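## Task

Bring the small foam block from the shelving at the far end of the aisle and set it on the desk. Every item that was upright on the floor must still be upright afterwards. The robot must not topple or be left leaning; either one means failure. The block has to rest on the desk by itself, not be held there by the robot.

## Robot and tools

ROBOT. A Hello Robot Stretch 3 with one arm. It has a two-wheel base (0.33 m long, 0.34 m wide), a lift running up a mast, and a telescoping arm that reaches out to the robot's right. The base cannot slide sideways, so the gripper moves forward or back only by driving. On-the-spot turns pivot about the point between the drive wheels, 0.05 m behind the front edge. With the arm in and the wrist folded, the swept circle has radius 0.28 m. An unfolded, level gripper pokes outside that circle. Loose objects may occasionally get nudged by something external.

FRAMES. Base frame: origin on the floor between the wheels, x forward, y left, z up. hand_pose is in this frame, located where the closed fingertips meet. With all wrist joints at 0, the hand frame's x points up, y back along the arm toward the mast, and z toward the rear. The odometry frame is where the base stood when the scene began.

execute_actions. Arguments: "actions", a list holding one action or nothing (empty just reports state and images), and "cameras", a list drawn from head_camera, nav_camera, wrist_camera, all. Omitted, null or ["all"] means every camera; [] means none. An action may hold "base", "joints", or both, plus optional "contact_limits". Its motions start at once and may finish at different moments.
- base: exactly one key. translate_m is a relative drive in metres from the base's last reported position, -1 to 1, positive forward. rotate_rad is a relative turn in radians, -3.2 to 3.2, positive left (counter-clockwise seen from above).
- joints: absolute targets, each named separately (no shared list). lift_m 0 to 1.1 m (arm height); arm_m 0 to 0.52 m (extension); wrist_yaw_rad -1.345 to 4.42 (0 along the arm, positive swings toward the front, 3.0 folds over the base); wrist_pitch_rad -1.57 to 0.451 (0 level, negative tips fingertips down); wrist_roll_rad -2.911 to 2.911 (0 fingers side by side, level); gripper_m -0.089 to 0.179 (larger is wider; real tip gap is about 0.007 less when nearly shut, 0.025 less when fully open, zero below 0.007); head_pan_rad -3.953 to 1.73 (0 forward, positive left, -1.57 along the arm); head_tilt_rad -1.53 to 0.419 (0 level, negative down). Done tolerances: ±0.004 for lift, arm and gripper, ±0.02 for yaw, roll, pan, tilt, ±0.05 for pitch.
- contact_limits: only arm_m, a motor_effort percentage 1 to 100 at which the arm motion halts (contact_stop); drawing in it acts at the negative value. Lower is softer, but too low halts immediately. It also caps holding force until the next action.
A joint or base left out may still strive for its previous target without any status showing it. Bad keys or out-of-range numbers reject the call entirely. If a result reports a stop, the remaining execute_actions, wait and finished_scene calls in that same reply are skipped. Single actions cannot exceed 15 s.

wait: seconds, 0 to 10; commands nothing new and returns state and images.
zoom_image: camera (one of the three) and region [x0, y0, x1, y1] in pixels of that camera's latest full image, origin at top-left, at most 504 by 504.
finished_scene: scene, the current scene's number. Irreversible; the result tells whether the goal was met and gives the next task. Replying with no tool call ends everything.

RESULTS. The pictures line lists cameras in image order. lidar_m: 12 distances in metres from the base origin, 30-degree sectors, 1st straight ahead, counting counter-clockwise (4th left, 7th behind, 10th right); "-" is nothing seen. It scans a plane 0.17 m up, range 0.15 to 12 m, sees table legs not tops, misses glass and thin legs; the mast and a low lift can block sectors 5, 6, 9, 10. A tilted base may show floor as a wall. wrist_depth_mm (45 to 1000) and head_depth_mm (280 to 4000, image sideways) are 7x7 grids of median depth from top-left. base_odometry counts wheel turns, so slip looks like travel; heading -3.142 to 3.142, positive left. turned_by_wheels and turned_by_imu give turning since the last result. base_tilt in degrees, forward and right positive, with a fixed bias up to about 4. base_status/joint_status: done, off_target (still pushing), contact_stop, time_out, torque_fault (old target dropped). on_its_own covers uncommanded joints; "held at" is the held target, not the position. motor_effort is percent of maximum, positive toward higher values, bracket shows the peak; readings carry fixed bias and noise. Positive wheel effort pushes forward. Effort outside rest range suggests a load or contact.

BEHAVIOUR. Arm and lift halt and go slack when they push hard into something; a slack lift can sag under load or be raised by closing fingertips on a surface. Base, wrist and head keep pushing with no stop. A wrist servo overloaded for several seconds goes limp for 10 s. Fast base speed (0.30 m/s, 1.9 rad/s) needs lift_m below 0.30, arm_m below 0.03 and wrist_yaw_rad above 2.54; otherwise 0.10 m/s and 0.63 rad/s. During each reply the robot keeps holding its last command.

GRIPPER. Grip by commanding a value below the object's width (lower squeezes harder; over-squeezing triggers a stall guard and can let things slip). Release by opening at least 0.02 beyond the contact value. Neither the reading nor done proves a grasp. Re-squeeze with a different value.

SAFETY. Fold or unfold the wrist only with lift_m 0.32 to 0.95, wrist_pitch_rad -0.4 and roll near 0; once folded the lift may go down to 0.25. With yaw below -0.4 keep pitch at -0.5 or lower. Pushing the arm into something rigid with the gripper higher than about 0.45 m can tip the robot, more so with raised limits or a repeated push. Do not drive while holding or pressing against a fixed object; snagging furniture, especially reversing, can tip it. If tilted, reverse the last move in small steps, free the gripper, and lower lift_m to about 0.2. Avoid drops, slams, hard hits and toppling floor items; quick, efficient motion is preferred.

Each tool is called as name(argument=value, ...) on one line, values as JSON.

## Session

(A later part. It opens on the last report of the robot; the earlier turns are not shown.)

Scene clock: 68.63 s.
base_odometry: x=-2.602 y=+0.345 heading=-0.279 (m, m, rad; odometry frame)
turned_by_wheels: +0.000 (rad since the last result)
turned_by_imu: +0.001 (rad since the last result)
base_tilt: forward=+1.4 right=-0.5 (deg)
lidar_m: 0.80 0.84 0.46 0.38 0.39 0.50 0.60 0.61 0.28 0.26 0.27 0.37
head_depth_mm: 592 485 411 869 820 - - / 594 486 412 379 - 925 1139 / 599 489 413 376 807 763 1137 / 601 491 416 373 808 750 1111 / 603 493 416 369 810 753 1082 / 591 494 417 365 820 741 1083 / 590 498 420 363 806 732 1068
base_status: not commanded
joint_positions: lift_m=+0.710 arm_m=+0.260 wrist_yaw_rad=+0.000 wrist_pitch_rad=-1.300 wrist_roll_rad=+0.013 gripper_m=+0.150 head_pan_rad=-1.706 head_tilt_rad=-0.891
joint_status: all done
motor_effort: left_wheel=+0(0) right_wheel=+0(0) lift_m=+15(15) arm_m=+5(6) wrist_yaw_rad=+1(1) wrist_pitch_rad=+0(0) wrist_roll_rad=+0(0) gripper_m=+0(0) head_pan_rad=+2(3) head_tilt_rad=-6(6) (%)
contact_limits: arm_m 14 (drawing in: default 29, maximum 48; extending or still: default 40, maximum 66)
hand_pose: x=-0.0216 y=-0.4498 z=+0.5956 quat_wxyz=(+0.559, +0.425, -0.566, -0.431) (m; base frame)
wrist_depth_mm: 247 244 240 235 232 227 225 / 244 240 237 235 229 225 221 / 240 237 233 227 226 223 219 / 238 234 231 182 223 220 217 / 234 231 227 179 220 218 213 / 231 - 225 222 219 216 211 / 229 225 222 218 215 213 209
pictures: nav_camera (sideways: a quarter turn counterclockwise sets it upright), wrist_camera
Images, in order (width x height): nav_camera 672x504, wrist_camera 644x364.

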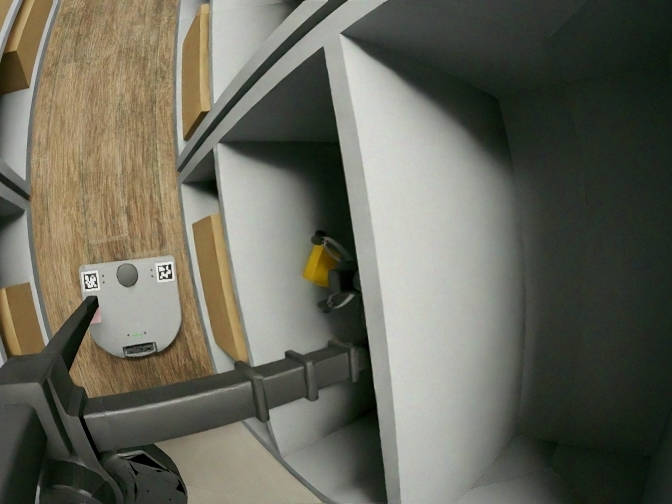

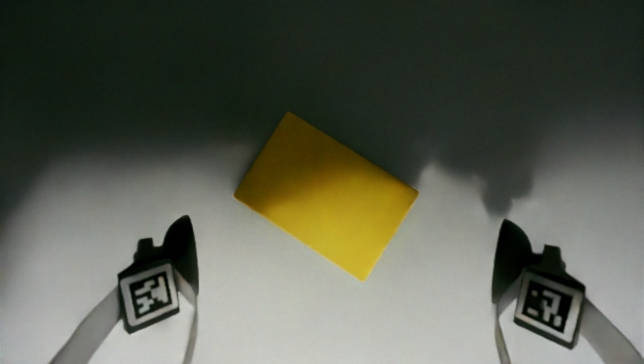

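execute_actions(actions=[{"joints":{"arm_m":0.28,"lift_m":0.668}}], cameras=[])

execute_actions(actions=[{"joints":{"gripper_m":0.04}}], cameras=["wrist_camera"])

execute_actions(actions=[{"joints":{"lift_m":0.705}}], cameras=["wrist_camera"])

Scene clock: 70.20 s.
base_odometry: x=-2.602 y=+0.345 heading=-0.279 (m, m, rad; odometry frame)
turned_by_wheels: +0.000 (rad since the last result)
turned_by_imu: +0.000 (rad since the last result)
base_tilt: forward=+1.4 right=-0.5 (deg)
lidar_m: 0.80 0.84 0.46 0.38 0.39 0.51 0.60 0.61 0.28 0.26 0.27 0.37
head_depth_mm: 592 485 411 868 806 1150 - / 597 486 413 380 - - - / 597 488 414 375 797 895 1130 / 600 491 416 373 803 751 1108 / 603 493 417 368 807 750 1084 / 588 495 418 365 818 742 1091 / 588 497 420 363 807 732 1058
base_status: not commanded
joint_positions: lift_m=+0.668 arm_m=+0.280 wrist_yaw_rad=+0.000 wrist_pitch_rad=-1.300 wrist_roll_rad=+0.013 gripper_m=+0.150 head_pan_rad=-1.706 head_tilt_rad=-0.891
joint_status: all done
motor_effort: left_wheel=+0(1) right_wheel=+0(0) lift_m=+15(14) arm_m=+5(5) wrist_yaw_rad=+1(1) wrist_pitch_rad=+0(0) wrist_roll_rad=+0(0) gripper_m=+0(1) head_pan_rad=+2(3) head_tilt_rad=-5(5) (%)
hand_pose: x=-0.0216 y=-0.4698 z=+0.5536 quat_wxyz=(+0.559, +0.425, -0.566, -0.431) (m; base frame)
wrist_depth_mm: 201 198 195 192 188 186 183 / 198 195 192 190 187 184 181 / 196 192 191 187 183 181 179 / 192 189 187 140 181 179 176 / 190 188 139 137 136 177 175 / 188 - 182 136 135 175 172 / 186 182 181 177 175 174 170
pictures: none
No camera images: the call's "cameras" was empty. Leave "cameras" out to get every camera's image.

Scene clock: 71.80 s.
base_odometry: x=-2.602 y=+0.345 heading=-0.279 (m, m, rad; odometry frame)
turned_by_wheels: +0.000 (rad since the last result)
turned_by_imu: +0.000 (rad since the last result)
base_tilt: forward=+1.4 right=-0.5 (deg)
lidar_m: 0.80 0.84 0.46 0.38 0.39 0.50 0.60 0.60 0.28 0.26 0.27 0.37
head_depth_mm: 594 485 410 869 808 1141 - / 594 486 413 379 - - - / 598 489 414 377 800 893 1134 / 599 491 415 373 800 749 1108 / 602 493 417 368 804 751 1084 / 588 495 418 364 819 743 1087 / 589 496 419 363 804 733 1061
base_status: not commanded
joint_positions: lift_m=+0.668 arm_m=+0.280 wrist_yaw_rad=+0.000 wrist_pitch_rad=-1.300 wrist_roll_rad=+0.013 gripper_m=+0.041 head_pan_rad=-1.706 head_tilt_rad=-0.891
joint_status: all done
motor_effort: left_wheel=+0(0) right_wheel=-1(1) lift_m=+15(15) arm_m=+5(5) wrist_yaw_rad=+0(1) wrist_pitch_rad=+0(0) wrist_roll_rad=+0(0) gripper_m=-28(97) head_pan_rad=+3(2) head_tilt_rad=-5(5) (%)
hand_pose: x=-0.0216 y=-0.4698 z=+0.5536 quat_wxyz=(+0.559, +0.425, -0.566, -0.431) (m; base frame)
wrist_depth_mm: 201 198 196 192 189 185 183 / 198 195 193 190 186 183 181 / 194 193 189 186 185 181 178 / 193 190 188 138 181 179 177 / 190 188 139 136 134 177 174 / 188 186 182 134 132 174 172 / 186 183 180 178 174 173 170
pictures: wrist_camera
Images, in order (width x height): wrist_camera 644x364.

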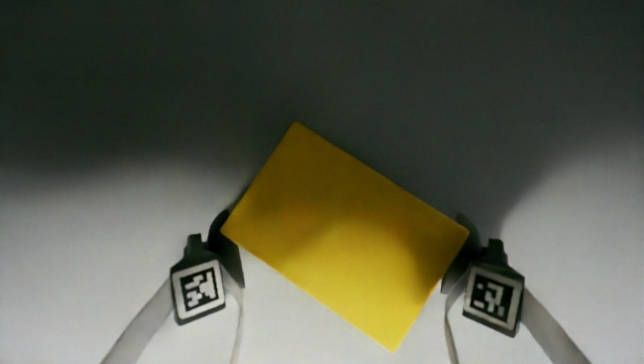

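Scene clock: 72.93 s.
base_odometry: x=-2.602 y=+0.345 heading=-0.279 (m, m, rad; odometry frame)
turned_by_wheels: +0.000 (rad since the last result)
turned_by_imu: +0.000 (rad since the last result)
base_tilt: forward=+1.4 right=-0.4 (deg)
lidar_m: 0.80 0.84 0.46 0.38 0.39 0.51 0.60 0.61 0.28 0.26 0.27 0.37
head_depth_mm: 592 486 411 868 819 - - / 594 487 413 379 - 937 1138 / 598 489 414 375 806 761 1130 / 601 491 415 373 802 750 1108 / 602 493 416 368 809 753 1083 / 590 495 418 365 820 741 1088 / 588 497 419 363 809 734 1067
base_status: not commanded
joint_positions: lift_m=+0.705 arm_m=+0.280 wrist_yaw_rad=+0.000 wrist_pitch_rad=-1.300 wrist_roll_rad=+0.013 gripper_m=+0.048 head_pan_rad=-1.706 head_tilt_rad=-0.891
joint_status: all done
on_its_own: gripper_m is held at +0.047, not at your +0.040, by its stall guard, which is still easing
motor_effort: left_wheel=+0(0) right_wheel=+0(1) lift_m=+24(26) arm_m=+5(5) wrist_yaw_rad=+1(0) wrist_pitch_rad=+0(0) wrist_roll_rad=+0(0) gripper_m=-21(28) head_pan_rad=+3(3) head_tilt_rad=-5(5) (%)
hand_pose: x=-0.0216 y=-0.4698 z=+0.5901 quat_wxyz=(+0.559, +0.425, -0.566, -0.431) (m; base frame)
wrist_depth_mm: 241 238 234 229 226 223 220 / 237 233 231 226 223 220 216 / 235 230 227 224 220 219 214 / 232 229 224 140 217 215 212 / 229 225 139 136 134 212 209 / 226 223 218 133 131 - 207 / 224 219 217 213 209 207 205
pictures: wrist_camera
Images, in order (width x height): wrist_camera 644x364.

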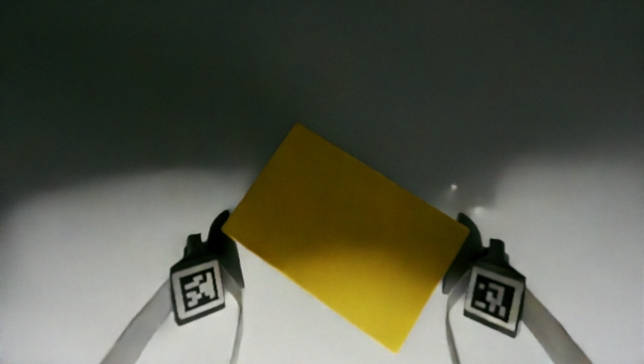

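execute_actions(actions=[{"joints":{"arm_m":0.003,"gripper_m":0.055,"head_pan_rad":0,"head_tilt_rad":-0.7}}], cameras=[])

execute_actions(actions=[{"base":{"rotate_rad":0.2}}], cameras=[])

execute_actions(actions=[{"base":{"translate_m":0.4}}], cameras=["head_camera","wrist_camera"])

Scene clock: 76.73 s.
base_odometry: x=-2.602 y=+0.345 heading=-0.279 (m, m, rad; odometry frame)
turned_by_wheels: +0.000 (rad since the last result)
turned_by_imu: +0.001 (rad since the last result)
base_tilt: forward=+1.4 right=-0.5 (deg)
lidar_m: 0.80 0.84 0.46 0.38 0.39 0.51 0.60 0.61 0.28 0.26 0.27 0.37
head_depth_mm: 646 660 1273 1094 918 777 793 / 876 1213 1310 1124 1105 1142 1123 / 3572 1810 1582 1655 1529 1338 1180 / 3603 3062 2341 1866 1567 1353 1182 / 3573 3085 2331 1890 1570 1355 1181 / 3539 3141 2335 1883 1575 1352 1187 / 3550 3102 2333 1483 1432 1294 1164
base_status: not commanded
joint_positions: lift_m=+0.705 arm_m=+0.003 wrist_yaw_rad=+0.000 wrist_pitch_rad=-1.300 wrist_roll_rad=+0.013 gripper_m=+0.062 head_pan_rad=-0.007 head_tilt_rad=-0.705
joint_status: gripper_m off_target (ended at +0.062, target +0.055); the others done
on_its_own: gripper_m is held at +0.061, not at your +0.055, by its stall guard, which is not easing now
motor_effort: left_wheel=+0(0) right_wheel=-1(1) lift_m=+23(22) arm_m=-5(4) wrist_yaw_rad=+1(0) wrist_pitch_rad=+0(0) wrist_roll_rad=+0(0) gripper_m=-20(25) head_pan_rad=+3(40) head_tilt_rad=+3(21) (%)
hand_pose: x=-0.0216 y=-0.1935 z=+0.5901 quat_wxyz=(+0.559, +0.425, -0.566, -0.431) (m; base frame)
wrist_depth_mm: 241 239 233 231 228 224 220 / 238 236 231 228 223 221 218 / 236 231 228 225 223 220 216 / 367 515 455 141 590 733 657 / 784 780 140 137 134 730 686 / 766 764 749 134 131 - 698 / 750 755 750 731 128 712 677
pictures: none
No camera images: the call's "cameras" was empty. Leave "cameras" out to get every camera's image.

Scene clock: 78.07 s.
base_odometry: x=-2.602 y=+0.345 heading=-0.079 (m, m, rad; odometry frame)
turned_by_wheels: +0.200 (rad since the last result)
turned_by_imu: +0.201 (rad since the last result)
base_tilt: forward=+1.4 right=-0.4 (deg)
lidar_m: 1.02 0.46 0.46 0.38 0.41 0.61 0.60 0.33 0.27 0.26 0.29 0.40
head_depth_mm: 3525 2891 1316 1497 1227 1159 1094 / 3602 3054 2294 1803 1569 1346 1178 / 3588 3089 2328 1859 1558 1340 1177 / 3596 3046 2337 1876 1571 1350 1182 / 3722 3094 2326 1777 1559 1352 1186 / 1077 1220 1210 1278 1320 1303 1168 / 1048 1041 965 951 981 1258 1023
base_status: done
joint_positions: lift_m=+0.705 arm_m=+0.003 wrist_yaw_rad=+0.000 wrist_pitch_rad=-1.300 wrist_roll_rad=+0.013 gripper_m=+0.062 head_pan_rad=-0.007 head_tilt_rad=-0.705
joint_status: not commanded
on_its_own: gripper_m is held at +0.061, not at your +0.055, by its stall guard, which is not easing now
motor_effort: left_wheel=-4(9) right_wheel=+2(5) lift_m=+23(23) arm_m=-5(5) wrist_yaw_rad=+0(0) wrist_pitch_rad=+0(0) wrist_roll_rad=+0(0) gripper_m=-20(20) head_pan_rad=+3(4) head_tilt_rad=+3(2) (%)
hand_pose: x=-0.0216 y=-0.1935 z=+0.5901 quat_wxyz=(+0.559, +0.425, -0.566, -0.431) (m; base frame)
wrist_depth_mm: 242 240 234 231 227 224 220 / 239 236 232 228 226 221 218 / 339 237 229 224 221 219 215 / 805 782 689 141 229 241 213 / 790 786 140 137 134 719 657 / 786 774 750 133 131 - 703 / 776 758 741 739 129 715 668
pictures: none
No camera images: the call's "cameras" was empty. Leave "cameras" out to get every camera's image.

Scene clock: 83.53 s.
base_odometry: x=-2.204 y=+0.313 heading=-0.080 (m, m, rad; odometry frame)
turned_by_wheels: +0.000 (rad since the last result)
turned_by_imu: +0.002 (rad since the last result)
base_tilt: forward=+1.4 right=-0.5 (deg)
lidar_m: 0.88 0.48 0.57 0.31 0.49 0.55 1.00 0.41 0.30 0.29 0.34 0.51
head_depth_mm: 3191 3061 2292 1482 1441 1299 1150 / 3261 3005 2313 1858 1555 1339 1180 / 3255 3040 2311 1855 1557 1341 1183 / 3254 2994 2313 1874 1579 1348 1183 / 3341 3024 2332 1863 1575 1346 1190 / 3381 3073 2114 1084 1157 1165 1141 / 746 773 909 817 840 834 981
base_status: done
joint_positions: lift_m=+0.705 arm_m=+0.003 wrist_yaw_rad=+0.000 wrist_pitch_rad=-1.300 wrist_roll_rad=+0.013 gripper_m=+0.062 head_pan_rad=-0.007 head_tilt_rad=-0.704
joint_status: not commanded
on_its_own: gripper_m is held at +0.061, not at your +0.055, by its stall guard, which is not easing now
motor_effort: left_wheel=-4(6) right_wheel=+2(6) lift_m=+24(22) arm_m=-5(5) wrist_yaw_rad=+0(0) wrist_pitch_rad=+0(0) wrist_roll_rad=+0(0) gripper_m=-20(20) head_pan_rad=+3(3) head_tilt_rad=+3(2) (%)
hand_pose: x=-0.0216 y=-0.1935 z=+0.5901 quat_wxyz=(+0.559, +0.425, -0.566, -0.431) (m; base frame)
wrist_depth_mm: 243 239 236 230 159 150 131 / 436 432 245 230 216 197 215 / 753 709 553 471 340 441 245 / 801 777 782 141 664 659 562 / 783 776 140 137 135 717 725 / 785 762 748 133 131 - 715 / 763 757 740 735 128 710 699
pictures: head_camera (sideways: a quarter turn clockwise sets it upright), wrist_camera
Images, in order (width x height): head_camera 896x504, wrist_camera 644x364.

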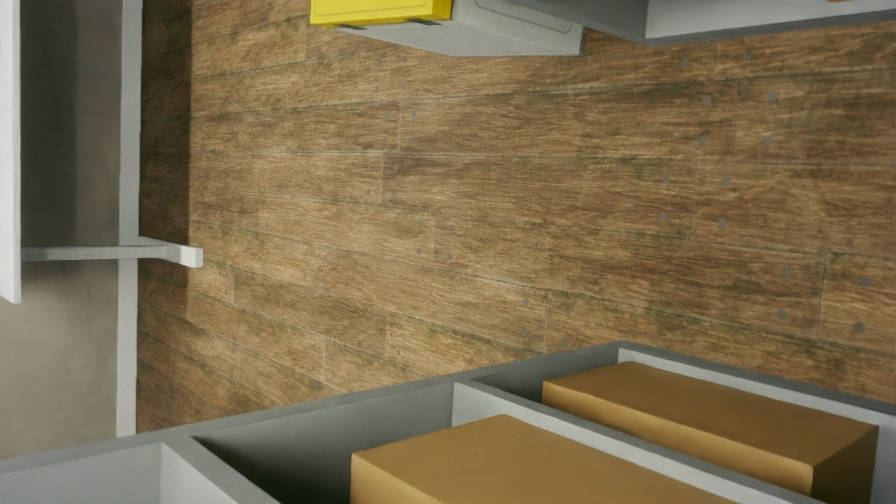

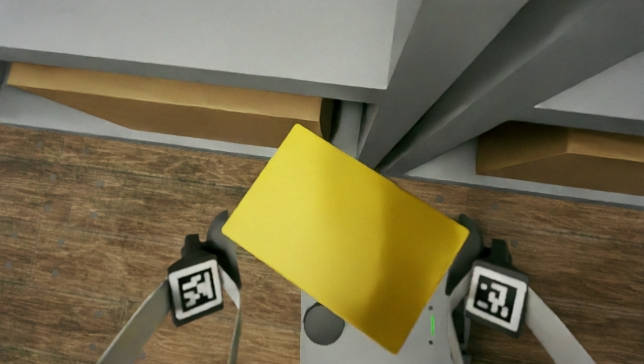

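execute_actions(actions=[{"base":{"rotate_rad":-0.11}}], cameras=[])

execute_actions(actions=[{"base":{"translate_m":1.0}}], cameras=[])

execute_actions(actions=[{"base":{"translate_m":0.6},"joints":{"lift_m":1.1,"wrist_pitch_rad":-0.9,"head_pan_rad":-0.5,"head_tilt_rad":-0.5}}], cameras=["head_camera","nav_camera"])

Scene clock: 85.27 s.
base_odometry: x=-2.204 y=+0.313 heading=-0.189 (m, m, rad; odometry frame)
turned_by_wheels: -0.110 (rad since the last result)
turned_by_imu: -0.110 (rad since the last result)
base_tilt: forward=+1.5 right=-0.5 (deg)
lidar_m: 1.26 0.48 0.50 0.31 0.32 0.49 1.00 0.44 0.31 0.29 0.33 0.45
head_depth_mm: 3251 2977 1448 1050 1217 1259 1099 / 3273 3069 2234 1636 1532 1313 1171 / 3334 3017 2305 1869 1571 1342 1181 / 3281 3092 2332 1872 1569 1350 1183 / 3175 3016 2356 1881 1575 1351 1188 / 3275 3092 2342 1894 1505 1299 1174 / 3299 3154 2222 1053 1002 1036 1000
base_status: done
joint_positions: lift_m=+0.705 arm_m=+0.003 wrist_yaw_rad=+0.000 wrist_pitch_rad=-1.300 wrist_roll_rad=+0.013 gripper_m=+0.062 head_pan_rad=-0.007 head_tilt_rad=-0.704
joint_status: not commanded
on_its_own: gripper_m is held at +0.061, not at your +0.055, by its stall guard, which is not easing now
motor_effort: left_wheel=+2(7) right_wheel=-1(4) lift_m=+23(22) arm_m=-5(5) wrist_yaw_rad=+0(0) wrist_pitch_rad=+0(0) wrist_roll_rad=+0(0) gripper_m=-20(20) head_pan_rad=+3(3) head_tilt_rad=+2(3) (%)
hand_pose: x=-0.0216 y=-0.1935 z=+0.5901 quat_wxyz=(+0.559, +0.425, -0.566, -0.431) (m; base frame)
wrist_depth_mm: 242 238 235 231 171 149 220 / 239 237 232 229 232 220 219 / 493 474 463 422 418 521 407 / 809 777 773 141 724 721 726 / 811 777 140 137 134 732 716 / 772 784 746 133 131 - 713 / 758 740 741 719 128 707 699
pictures: none
No camera images: the call's "cameras" was empty. Leave "cameras" out to get every camera's image.

Scene clock: 96.73 s.
base_odometry: x=-1.222 y=+0.125 heading=-0.189 (m, m, rad; odometry frame)
turned_by_wheels: +0.000 (rad since the last result)
turned_by_imu: +0.006 (rad since the last result)
base_tilt: forward=+1.4 right=-0.5 (deg)
lidar_m: 2.28 2.57 1.93 0.54 0.40 0.46 1.14 0.61 0.34 0.31 0.33 0.48
head_depth_mm: 2117 2659 2296 1851 1558 1335 1179 / 2115 2664 2266 1866 1555 1348 1174 / 2146 2703 2326 1873 1566 1353 1182 / 2137 2668 2326 1869 1558 1351 1182 / 2174 2667 2334 1877 1579 1348 1186 / 2074 2729 2350 1885 1575 1364 1186 / 2422 2717 2358 1897 1586 1372 1188
base_status: done
joint_positions: lift_m=+0.705 arm_m=+0.003 wrist_yaw_rad=+0.000 wrist_pitch_rad=-1.300 wrist_roll_rad=+0.013 gripper_m=+0.062 head_pan_rad=-0.007 head_tilt_rad=-0.704
joint_status: not commanded
on_its_own: gripper_m is held at +0.061, not at your +0.055, by its stall guard, which is not easing now
motor_effort: left_wheel=+2(8) right_wheel=-2(3) lift_m=+23(23) arm_m=-5(5) wrist_yaw_rad=+0(0) wrist_pitch_rad=+0(0) wrist_roll_rad=+0(1) gripper_m=-21(20) head_pan_rad=+3(3) head_tilt_rad=+3(3) (%)
hand_pose: x=-0.0216 y=-0.1935 z=+0.5901 quat_wxyz=(+0.559, +0.425, -0.566, -0.431) (m; base frame)
wrist_depth_mm: 335 328 322 359 586 257 183 / 330 323 321 423 587 278 240 / 815 564 477 477 576 666 622 / 811 770 773 141 732 733 723 / 793 773 140 137 134 722 709 / 785 769 743 133 132 - 722 / 775 756 735 737 128 704 700
pictures: none
No camera images: the call's "cameras" was empty. Leave "cameras" out to get every camera's image.

Scene clock: 104.13 s.
base_odometry: x=-0.632 y=+0.012 heading=-0.189 (m, m, rad; odometry frame)
turned_by_wheels: +0.000 (rad since the last result)
turned_by_imu: +0.004 (rad since the last result)
base_tilt: forward=+1.4 right=-0.5 (deg)
lidar_m: 1.69 2.22 1.90 1.86 1.04 0.80 1.25 0.47 0.39 1.89 1.97 1.88
head_depth_mm: 2285 2478 2634 2401 1869 1527 1298 / 2256 2478 2737 2423 1868 1533 1296 / 2144 2366 2542 2431 1857 1532 1303 / 2062 2204 1877 2206 1873 1542 1293 / 1965 2115 1765 2443 1904 1546 1295 / 1887 2038 1671 2342 1904 1550 1307 / 1807 1942 1588 2257 1918 1561 1311
base_status: done
joint_positions: lift_m=+1.099 arm_m=+0.003 wrist_yaw_rad=+0.000 wrist_pitch_rad=-0.916 wrist_roll_rad=+0.013 gripper_m=+0.062 head_pan_rad=-0.493 head_tilt_rad=-0.507
joint_status: all done
on_its_own: gripper_m is held at +0.061, not at your +0.055, by its stall guard, which is not easing now
motor_effort: left_wheel=+2(7) right_wheel=-2(3) lift_m=+23(26) arm_m=-5(5) wrist_yaw_rad=+0(1) wrist_pitch_rad=+5(5) wrist_roll_rad=+0(0) gripper_m=-20(20) head_pan_rad=-3(30) head_tilt_rad=+4(24) (%)
hand_pose: x=-0.0216 y=-0.2852 z=+1.0199 quat_wxyz=(+0.630, +0.311, -0.638, -0.315) (m; base frame)
wrist_depth_mm: - - - - - - - / - - - - - - - / - - - - - - - / - - - 141 803 790 833 / - - 140 137 135 740 801 / - - - 133 131 686 696 / - - - - - - -
pictures: head_camera (sideways: a quarter turn clockwise sets it upright), nav_camera (sideways: a quarter turn counterclockwise sets it upright)
Images, in order (width x height): head_camera 896x504, nav_camera 672x504.

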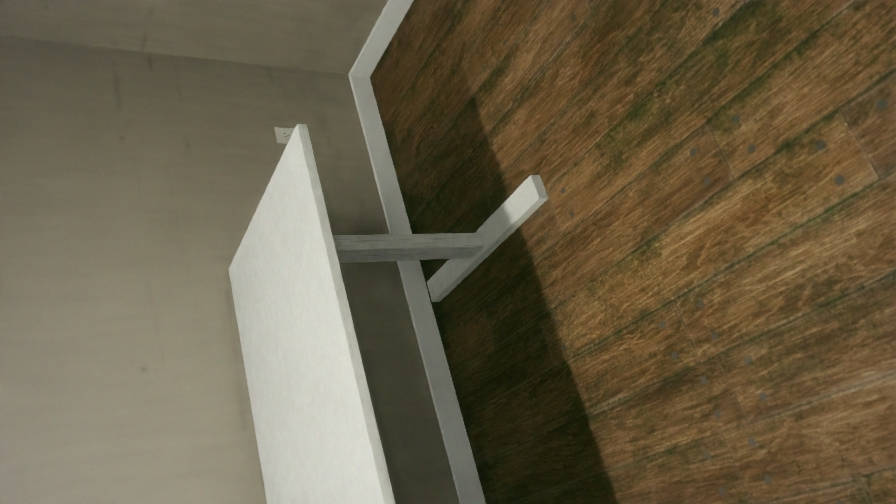

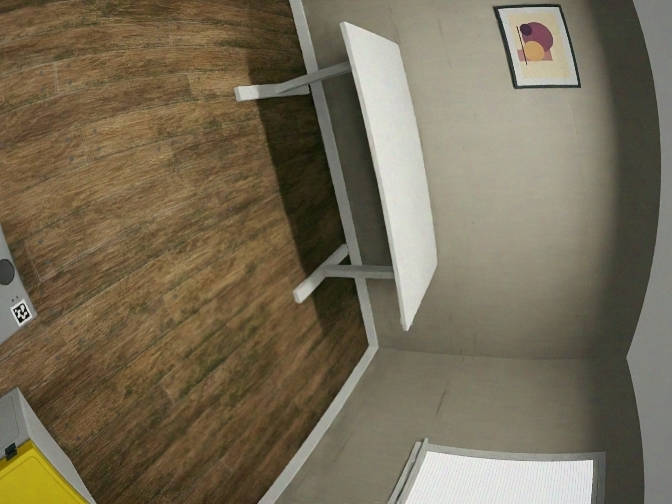

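execute_actions(actions=[{"base":{"rotate_rad":-0.12}}], cameras=[])

execute_actions(actions=[{"base":{"translate_m":1.0}}], cameras=[])

execute_actions(actions=[{"base":{"rotate_rad":1.69},"joints":{"head_pan_rad":-1.57,"head_tilt_rad":-0.7}}], cameras=["head_camera","nav_camera"])

Scene clock: 105.50 s.
base_odometry: x=-0.632 y=+0.012 heading=-0.309 (m, m, rad; odometry frame)
turned_by_wheels: -0.120 (rad since the last result)
turned_by_imu: -0.120 (rad since the last result)
base_tilt: forward=+1.4 right=-0.5 (deg)
lidar_m: 2.14 1.69 1.97 1.86 1.88 0.80 0.81 0.53 0.39 0.55 1.92 1.88
head_depth_mm: 2063 2220 2402 2378 1852 1531 1290 / 2272 2440 2638 2404 1890 1526 1295 / 2344 2554 2818 2433 1892 1537 1300 / 2226 2418 2620 2449 1891 1545 1303 / 2075 2249 1899 2243 1896 1543 1308 / 1978 2088 1687 2371 1898 1546 1302 / 1878 2012 1594 2284 1913 1561 1310
base_status: done
joint_positions: lift_m=+1.099 arm_m=+0.003 wrist_yaw_rad=+0.000 wrist_pitch_rad=-0.916 wrist_roll_rad=+0.013 gripper_m=+0.062 head_pan_rad=-0.493 head_tilt_rad=-0.507
joint_status: not commanded
on_its_own: gripper_m is held at +0.061, not at your +0.055, by its stall guard, which is not easing now
motor_effort: left_wheel=+2(7) right_wheel=-2(5) lift_m=+23(23) arm_m=-5(5) wrist_yaw_rad=+1(0) wrist_pitch_rad=+5(5) wrist_roll_rad=+0(0) gripper_m=-20(20) head_pan_rad=-3(3) head_tilt_rad=+4(4) (%)
hand_pose: x=-0.0216 y=-0.2852 z=+1.0199 quat_wxyz=(+0.630, +0.311, -0.638, -0.315) (m; base frame)
wrist_depth_mm: - - - - - - - / - - - - - - 847 / - - - - - - 810 / - - - 141 809 801 824 / - - 140 137 135 735 793 / - - - 134 131 705 - / - - - - - - -
pictures: none
No camera images: the call's "cameras" was empty. Leave "cameras" out to get every camera's image.

Scene clock: 116.90 s.
base_odometry: x=+0.320 y=-0.292 heading=-0.309 (m, m, rad; odometry frame)
turned_by_wheels: +0.000 (rad since the last result)
turned_by_imu: +0.006 (rad since the last result)
base_tilt: forward=+1.5 right=-0.5 (deg)
lidar_m: 1.14 0.79 1.48 1.93 1.97 1.88 1.45 1.20 1.92 1.79 1.81 1.01
head_depth_mm: 1415 1570 1751 1073 836 1440 1274 / 1318 1452 1597 1085 841 724 1287 / 1242 1357 1450 1092 844 688 1270 / 1162 1257 1368 1101 847 690 625 / 1097 1187 1289 1102 852 692 586 / 1039 1117 1205 1114 850 694 585 / 981 1057 1141 1110 860 697 586
base_status: done
joint_positions: lift_m=+1.099 arm_m=+0.003 wrist_yaw_rad=+0.000 wrist_pitch_rad=-0.916 wrist_roll_rad=+0.013 gripper_m=+0.062 head_pan_rad=-0.493 head_tilt_rad=-0.507
joint_status: not commanded
on_its_own: gripper_m is held at +0.061, not at your +0.055, by its stall guard, which is not easing now
motor_effort: left_wheel=+2(8) right_wheel=-1(3) lift_m=+23(24) arm_m=-5(5) wrist_yaw_rad=-1(1) wrist_pitch_rad=+5(5) wrist_roll_rad=+0(0) gripper_m=-20(20) head_pan_rad=-3(3) head_tilt_rad=+3(4) (%)
hand_pose: x=-0.0216 y=-0.2852 z=+1.0199 quat_wxyz=(+0.630, +0.311, -0.638, -0.315) (m; base frame)
wrist_depth_mm: - - - - - - - / 644 - - - - - - / 592 - - - - - - / 542 - - 141 - - - / 495 - 140 137 134 - - / 462 - - 134 131 - - / 435 - - - - - -
pictures: none
No camera images: the call's "cameras" was empty. Leave "cameras" out to get every camera's image.

Scene clock: 120.53 s.
base_odometry: x=+0.320 y=-0.292 heading=+1.381 (m, m, rad; odometry frame)
turned_by_wheels: +1.690 (rad since the last result)
turned_by_imu: +1.699 (rad since the last result)
base_tilt: forward=+1.4 right=-0.5 (deg)
lidar_m: 1.93 2.03 1.79 1.20 1.25 1.85 1.79 1.01 1.17 1.14 0.80 1.68
head_depth_mm: - - - - - 611 1183 / - - - - - 613 1186 / 1001 - - - - 613 1183 / 995 1085 1018 894 673 627 1192 / 993 1120 1059 860 692 631 1188 / 999 1126 1065 850 709 632 1193 / 995 1121 1072 853 711 632 1189
base_status: done
joint_positions: lift_m=+1.099 arm_m=+0.003 wrist_yaw_rad=+0.000 wrist_pitch_rad=-0.916 wrist_roll_rad=+0.013 gripper_m=+0.062 head_pan_rad=-1.563 head_tilt_rad=-0.691
joint_status: all done
on_its_own: gripper_m is held at +0.061, not at your +0.055, by its stall guard, which is not easing now
motor_effort: left_wheel=-4(9) right_wheel=+2(4) lift_m=+23(23) arm_m=-5(5) wrist_yaw_rad=+0(0) wrist_pitch_rad=+4(4) wrist_roll_rad=+0(0) gripper_m=-20(20) head_pan_rad=-3(39) head_tilt_rad=-5(26) (%)
hand_pose: x=-0.0216 y=-0.2852 z=+1.0199 quat_wxyz=(+0.630, +0.311, -0.638, -0.315) (m; base frame)
wrist_depth_mm: - 709 685 679 666 656 639 / 661 642 626 609 601 594 587 / 597 577 571 568 546 540 533 / 537 527 525 141 504 499 492 / 494 490 140 136 135 468 454 / - - - 134 131 445 - / - - - - - - -
pictures: head_camera (sideways: a quarter turn clockwise sets it upright), nav_camera (sideways: a quarter turn counterclockwise sets it upright)
Images, in order (width x height): head_camera 896x504, nav_camera 672x504.

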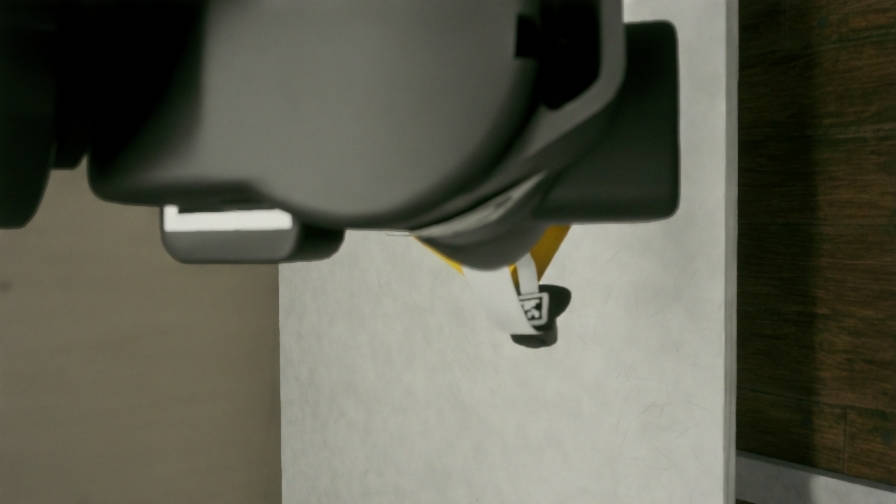

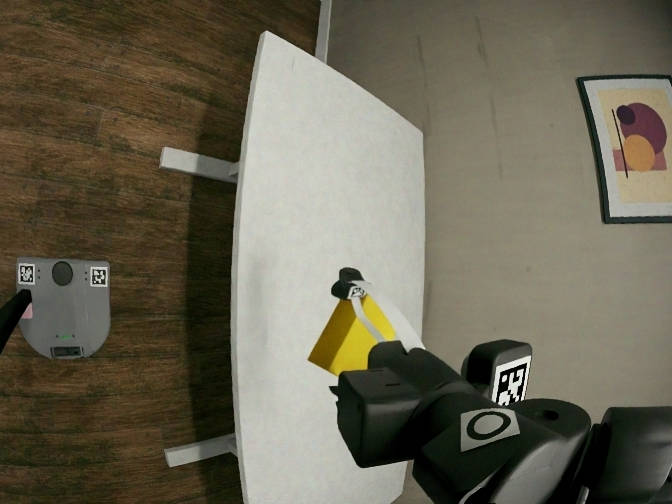

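execute_actions(actions=[{"joints":{"arm_m":0.3}}], cameras=[])

execute_actions(actions=[{"joints":{"lift_m":0.9}}], cameras=["wrist_camera","nav_camera"])

Scene clock: 126.17 s.
base_odometry: x=+0.320 y=-0.292 heading=+1.381 (m, m, rad; odometry frame)
turned_by_wheels: +0.000 (rad since the last result)
turned_by_imu: +0.001 (rad since the last result)
base_tilt: forward=+1.5 right=-0.5 (deg)
lidar_m: 1.93 2.02 1.80 1.21 1.24 1.84 1.79 1.01 1.17 1.14 0.79 1.68
head_depth_mm: 987 1100 1039 837 695 621 1176 / 992 1104 1041 836 697 624 1184 / - 552 979 840 702 627 1180 / 990 576 1017 845 704 628 1187 / 992 1112 1061 848 707 630 1193 / 997 1120 1062 850 708 632 1200 / 995 1131 1073 853 707 634 1183
base_status: not commanded
joint_positions: lift_m=+1.099 arm_m=+0.300 wrist_yaw_rad=+0.000 wrist_pitch_rad=-0.916 wrist_roll_rad=+0.013 gripper_m=+0.062 head_pan_rad=-1.563 head_tilt_rad=-0.691
joint_status: all done
on_its_own: gripper_m is held at +0.061, not at your +0.055, by its stall guard, which is not easing now
motor_effort: left_wheel=-4(3) right_wheel=+2(2) lift_m=+23(22) arm_m=+5(6) wrist_yaw_rad=+1(0) wrist_pitch_rad=+5(5) wrist_roll_rad=+0(0) gripper_m=-20(20) head_pan_rad=-3(3) head_tilt_rad=-5(5) (%)
hand_pose: x=-0.0216 y=-0.5816 z=+1.0200 quat_wxyz=(+0.630, +0.311, -0.638, -0.315) (m; base frame)
wrist_depth_mm: 733 709 688 662 652 640 632 / 654 638 629 617 600 600 581 / 588 572 569 558 552 539 535 / 533 526 520 141 495 504 490 / 491 483 140 137 134 466 458 / 454 451 447 134 132 433 424 / 427 417 415 411 402 397 399
pictures: none
No camera images: the call's "cameras" was empty. Leave "cameras" out to get every camera's image.

Scene clock: 128.80 s.
base_odometry: x=+0.320 y=-0.292 heading=+1.381 (m, m, rad; odometry frame)
turned_by_wheels: +0.000 (rad since the last result)
turned_by_imu: +0.001 (rad since the last result)
base_tilt: forward=+1.4 right=-0.5 (deg)
lidar_m: 1.94 2.03 1.80 1.21 1.24 1.84 1.79 1.01 1.17 1.14 0.79 1.68
head_depth_mm: 978 1081 - 812 694 623 1180 / 984 1061 - 834 697 625 1186 / 986 1069 - 793 702 627 1189 / 987 1113 1056 796 705 627 1189 / 985 1120 1060 848 705 631 1188 / 999 1121 1064 849 708 632 1195 / 999 1128 1070 856 709 632 1187
base_status: not commanded
joint_positions: lift_m=+0.900 arm_m=+0.300 wrist_yaw_rad=+0.000 wrist_pitch_rad=-0.915 wrist_roll_rad=+0.013 gripper_m=+0.062 head_pan_rad=-1.563 head_tilt_rad=-0.691
joint_status: all done
on_its_own: gripper_m is held at +0.061, not at your +0.055, by its stall guard, which is not easing now
motor_effort: left_wheel=-4(4) right_wheel=+2(2) lift_m=+15(21) arm_m=+5(5) wrist_yaw_rad=-1(0) wrist_pitch_rad=+5(4) wrist_roll_rad=+1(1) gripper_m=-20(20) head_pan_rad=-3(3) head_tilt_rad=-5(5) (%)
hand_pose: x=-0.0216 y=-0.5817 z=+0.8211 quat_wxyz=(+0.630, +0.311, -0.638, -0.315) (m; base frame)
wrist_depth_mm: 409 396 389 383 377 369 369 / 366 360 352 347 342 335 329 / 330 325 322 315 310 308 301 / 302 299 292 141 285 282 277 / 279 275 140 137 135 263 258 / 259 258 248 133 131 244 240 / 243 239 237 233 226 226 225
pictures: nav_camera (sideways: a quarter turn counterclockwise sets it upright), wrist_camera
Images, in order (width x height): nav_camera 672x504, wrist_camera 644x364.

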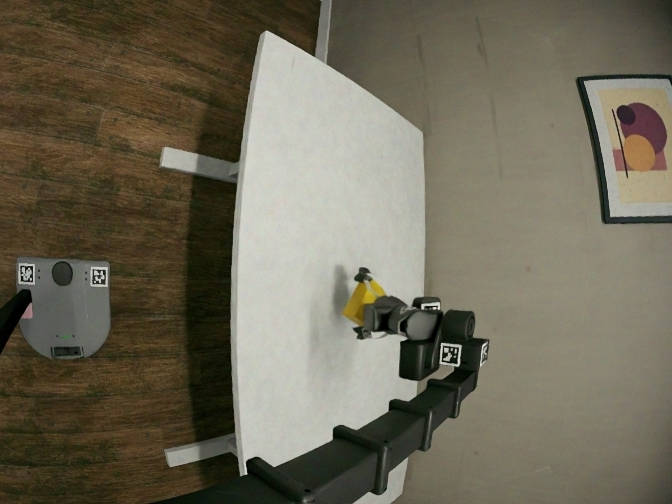

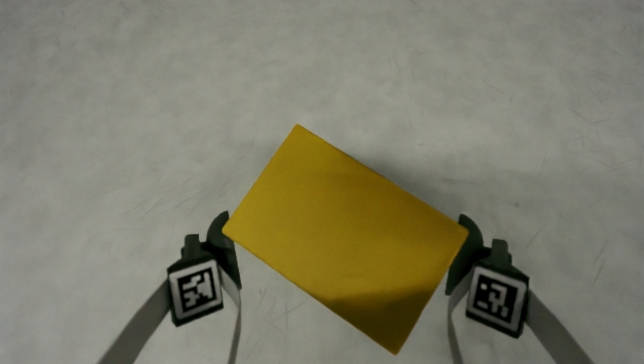

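execute_actions(actions=[{"joints":{"lift_m":0.93,"wrist_pitch_rad":-1.3}}], cameras=[])

execute_actions(actions=[{"joints":{"lift_m":0.89}}], cameras=["wrist_camera"])

Scene clock: 130.07 s.
base_odometry: x=+0.320 y=-0.292 heading=+1.381 (m, m, rad; odometry frame)
turned_by_wheels: +0.000 (rad since the last result)
turned_by_imu: +0.000 (rad since the last result)
base_tilt: forward=+1.4 right=-0.4 (deg)
lidar_m: 1.94 2.03 1.80 1.21 1.24 1.85 1.79 1.01 1.18 1.14 0.80 1.68
head_depth_mm: 977 - - 830 696 622 1179 / 981 - 959 836 698 626 1179 / 984 - - 731 677 626 1183 / 988 1108 1057 823 689 629 1193 / 991 1116 1059 849 705 630 1192 / 993 1122 1061 850 706 632 1189 / 1000 1125 1071 855 711 634 1184
base_status: not commanded
joint_positions: lift_m=+0.930 arm_m=+0.300 wrist_yaw_rad=+0.000 wrist_pitch_rad=-1.298 wrist_roll_rad=+0.013 gripper_m=+0.062 head_pan_rad=-1.563 head_tilt_rad=-0.691
joint_status: all done
on_its_own: gripper_m is held at +0.061, not at your +0.055, by its stall guard, which is not easing now
motor_effort: left_wheel=-4(4) right_wheel=+2(2) lift_m=+23(23) arm_m=+5(5) wrist_yaw_rad=-1(0) wrist_pitch_rad=+0(4) wrist_roll_rad=+0(0) gripper_m=-20(20) head_pan_rad=-3(3) head_tilt_rad=-5(5) (%)
hand_pose: x=-0.0216 y=-0.4903 z=+0.8152 quat_wxyz=(+0.560, +0.425, -0.567, -0.431) (m; base frame)
wrist_depth_mm: 286 280 275 270 264 262 259 / 281 275 270 267 263 260 253 / 275 272 267 263 259 256 252 / 271 268 264 141 255 251 249 / 269 265 140 137 135 250 247 / 264 263 256 134 131 246 241 / 261 257 254 251 246 243 237
pictures: none
No camera images: the call's "cameras" was empty. Leave "cameras" out to get every camera's image.

Scene clock: 131.23 s.
base_odometry: x=+0.320 y=-0.292 heading=+1.381 (m, m, rad; odometry frame)
turned_by_wheels: +0.000 (rad since the last result)
turned_by_imu: +0.000 (rad since the last result)
base_tilt: forward=+1.4 right=-0.5 (deg)
lidar_m: 1.94 2.02 1.80 1.20 1.24 1.84 1.79 1.01 1.18 1.14 0.80 1.68
head_depth_mm: 976 1085 - 801 699 624 1180 / 975 1069 - 840 697 624 1183 / 989 1094 - 793 658 625 1186 / 988 1113 1053 845 671 629 1184 / 994 1116 1058 848 704 630 1195 / 1003 1121 1064 849 706 630 1189 / 994 1125 1075 851 711 635 1188
base_status: not commanded
joint_positions: lift_m=+0.890 arm_m=+0.300 wrist_yaw_rad=+0.000 wrist_pitch_rad=-1.300 wrist_roll_rad=+0.013 gripper_m=+0.062 head_pan_rad=-1.563 head_tilt_rad=-0.691
joint_status: all done
on_its_own: gripper_m is held at +0.061, not at your +0.055, by its stall guard, which is not easing now
motor_effort: left_wheel=-4(4) right_wheel=+2(2) lift_m=+14(21) arm_m=+5(5) wrist_yaw_rad=+0(0) wrist_pitch_rad=+0(0) wrist_roll_rad=+0(0) gripper_m=-20(20) head_pan_rad=-3(3) head_tilt_rad=-5(5) (%)
hand_pose: x=-0.0216 y=-0.4900 z=+0.7756 quat_wxyz=(+0.559, +0.425, -0.566, -0.431) (m; base frame)
wrist_depth_mm: 240 237 232 228 225 223 217 / 237 234 229 226 222 219 215 / 233 231 227 222 219 216 214 / 232 228 223 141 215 214 210 / 226 223 140 137 134 211 209 / 224 223 217 134 132 208 206 / 221 218 215 211 207 206 202
pictures: wrist_camera
Images, in order (width x height): wrist_camera 644x364.

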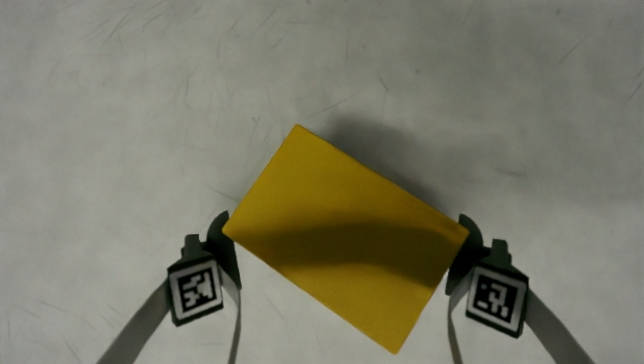

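At grasp the depth was 192 vs 232 now: lower 0.035.

execute_actions(actions=[{"joints":{"lift_m":0.857}}], cameras=[])

execute_actions(actions=[{"joints":{"gripper_m":0.15}}], cameras=[])

execute_actions(actions=[{"joints":{"lift_m":0.97}}], cameras=["wrist_camera"])

Scene clock: 132.60 s.
base_odometry: x=+0.320 y=-0.292 heading=+1.381 (m, m, rad; odometry frame)
turned_by_wheels: +0.000 (rad since the last result)
turned_by_imu: +0.000 (rad since the last result)
base_tilt: forward=+1.4 right=-0.5 (deg)
lidar_m: 1.93 2.03 1.80 1.21 1.24 1.84 1.79 1.01 1.17 1.14 0.79 1.67
head_depth_mm: 977 1104 - - 697 620 1180 / 981 1101 - 813 701 625 1182 / 986 1105 - - 670 626 1180 / 989 1115 1053 857 675 628 1192 / 993 1116 1057 845 705 632 1192 / 1001 1116 1061 850 708 632 1191 / 997 1126 1068 853 712 634 1190
base_status: not commanded
joint_positions: lift_m=+0.857 arm_m=+0.300 wrist_yaw_rad=+0.000 wrist_pitch_rad=-1.300 wrist_roll_rad=+0.013 gripper_m=+0.062 head_pan_rad=-1.563 head_tilt_rad=-0.691
joint_status: all done
on_its_own: gripper_m is held at +0.061, not at your +0.055, by its stall guard, which is not easing now
motor_effort: left_wheel=-4(4) right_wheel=+2(2) lift_m=+15(15) arm_m=+5(5) wrist_yaw_rad=+0(0) wrist_pitch_rad=+0(0) wrist_roll_rad=+0(0) gripper_m=-20(20) head_pan_rad=-3(3) head_tilt_rad=-5(5) (%)
hand_pose: x=-0.0216 y=-0.4900 z=+0.7426 quat_wxyz=(+0.559, +0.425, -0.566, -0.431) (m; base frame)
wrist_depth_mm: 204 201 198 194 192 188 185 / 200 198 195 192 188 186 183 / 198 196 192 189 187 183 181 / 195 193 190 140 184 181 179 / 194 190 139 136 134 179 176 / 191 188 185 134 132 177 175 / 187 185 183 180 177 175 171
pictures: none
No camera images: the call's "cameras" was empty. Leave "cameras" out to get every camera's image.

Scene clock: 133.97 s.
base_odometry: x=+0.320 y=-0.292 heading=+1.381 (m, m, rad; odometry frame)
turned_by_wheels: +0.000 (rad since the last result)
turned_by_imu: +0.000 (rad since the last result)
base_tilt: forward=+1.4 right=-0.5 (deg)
lidar_m: 1.94 2.03 1.79 1.20 1.24 1.84 1.79 1.00 1.17 1.14 0.79 1.68
head_depth_mm: 974 1095 - - 696 622 1177 / 982 1103 - 813 698 625 1182 / 983 1108 - - 670 627 1181 / 988 1104 1053 853 681 627 1182 / 996 1118 1056 845 696 629 1190 / 998 1119 1065 849 707 631 1198 / 1000 1118 1072 851 712 632 1188
base_status: not commanded
joint_positions: lift_m=+0.857 arm_m=+0.300 wrist_yaw_rad=+0.000 wrist_pitch_rad=-1.300 wrist_roll_rad=+0.013 gripper_m=+0.150 head_pan_rad=-1.563 head_tilt_rad=-0.691
joint_status: all done
motor_effort: left_wheel=-4(4) right_wheel=+2(2) lift_m=+15(16) arm_m=+5(5) wrist_yaw_rad=-1(0) wrist_pitch_rad=+0(0) wrist_roll_rad=+0(0) gripper_m=-1(79) head_pan_rad=-3(3) head_tilt_rad=-5(5) (%)
hand_pose: x=-0.0216 y=-0.4900 z=+0.7426 quat_wxyz=(+0.559, +0.425, -0.566, -0.431) (m; base frame)
wrist_depth_mm: 204 201 197 195 191 189 185 / 201 198 195 192 189 186 183 / 199 196 194 189 187 184 181 / 196 193 190 142 183 181 179 / 193 191 186 140 138 180 177 / 191 - 185 138 136 179 174 / 188 186 183 180 177 175 172
pictures: none
No camera images: the call's "cameras" was empty. Leave "cameras" out to get every camera's image.

Scene clock: 135.83 s.
base_odometry: x=+0.320 y=-0.292 heading=+1.381 (m, m, rad; odometry frame)
turned_by_wheels: +0.000 (rad since the last result)
turned_by_imu: +0.000 (rad since the last result)
base_tilt: forward=+1.4 right=-0.5 (deg)
lidar_m: 1.93 2.03 1.80 1.20 1.24 1.84 1.79 1.01 1.17 1.14 0.79 1.68
head_depth_mm: 952 - 1008 834 698 622 1176 / 951 - 1011 860 697 623 1184 / 965 - - 817 678 626 1181 / 990 1109 1073 833 684 627 1187 / 990 1123 1051 857 708 630 1192 / 998 1124 1064 848 707 631 1190 / 1004 1122 1073 851 710 635 1185
base_status: not commanded
joint_positions: lift_m=+0.970 arm_m=+0.300 wrist_yaw_rad=+0.000 wrist_pitch_rad=-1.300 wrist_roll_rad=+0.013 gripper_m=+0.150 head_pan_rad=-1.563 head_tilt_rad=-0.691
joint_status: all done
motor_effort: left_wheel=-4(4) right_wheel=+3(2) lift_m=+23(24) arm_m=+5(5) wrist_yaw_rad=+0(1) wrist_pitch_rad=+0(0) wrist_roll_rad=+0(0) gripper_m=+0(0) head_pan_rad=-3(3) head_tilt_rad=-5(5) (%)
hand_pose: x=-0.0216 y=-0.4900 z=+0.8551 quat_wxyz=(+0.559, +0.425, -0.566, -0.431) (m; base frame)
wrist_depth_mm: 325 320 319 313 307 303 296 / 323 320 312 308 304 300 295 / 317 316 308 305 299 294 290 / 314 311 306 298 296 291 287 / 309 305 299 252 290 287 283 / 305 - 296 293 289 286 280 / 302 299 293 290 285 279 278
pictures: wrist_camera
Images, in order (width x height): wrist_camera 644x364.

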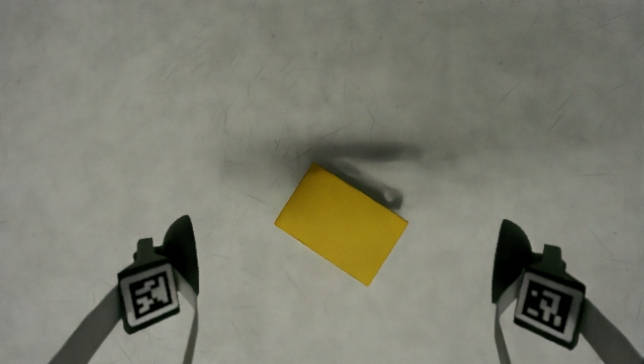

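finished_scene(scene=2)

The scene is finished: the task was done.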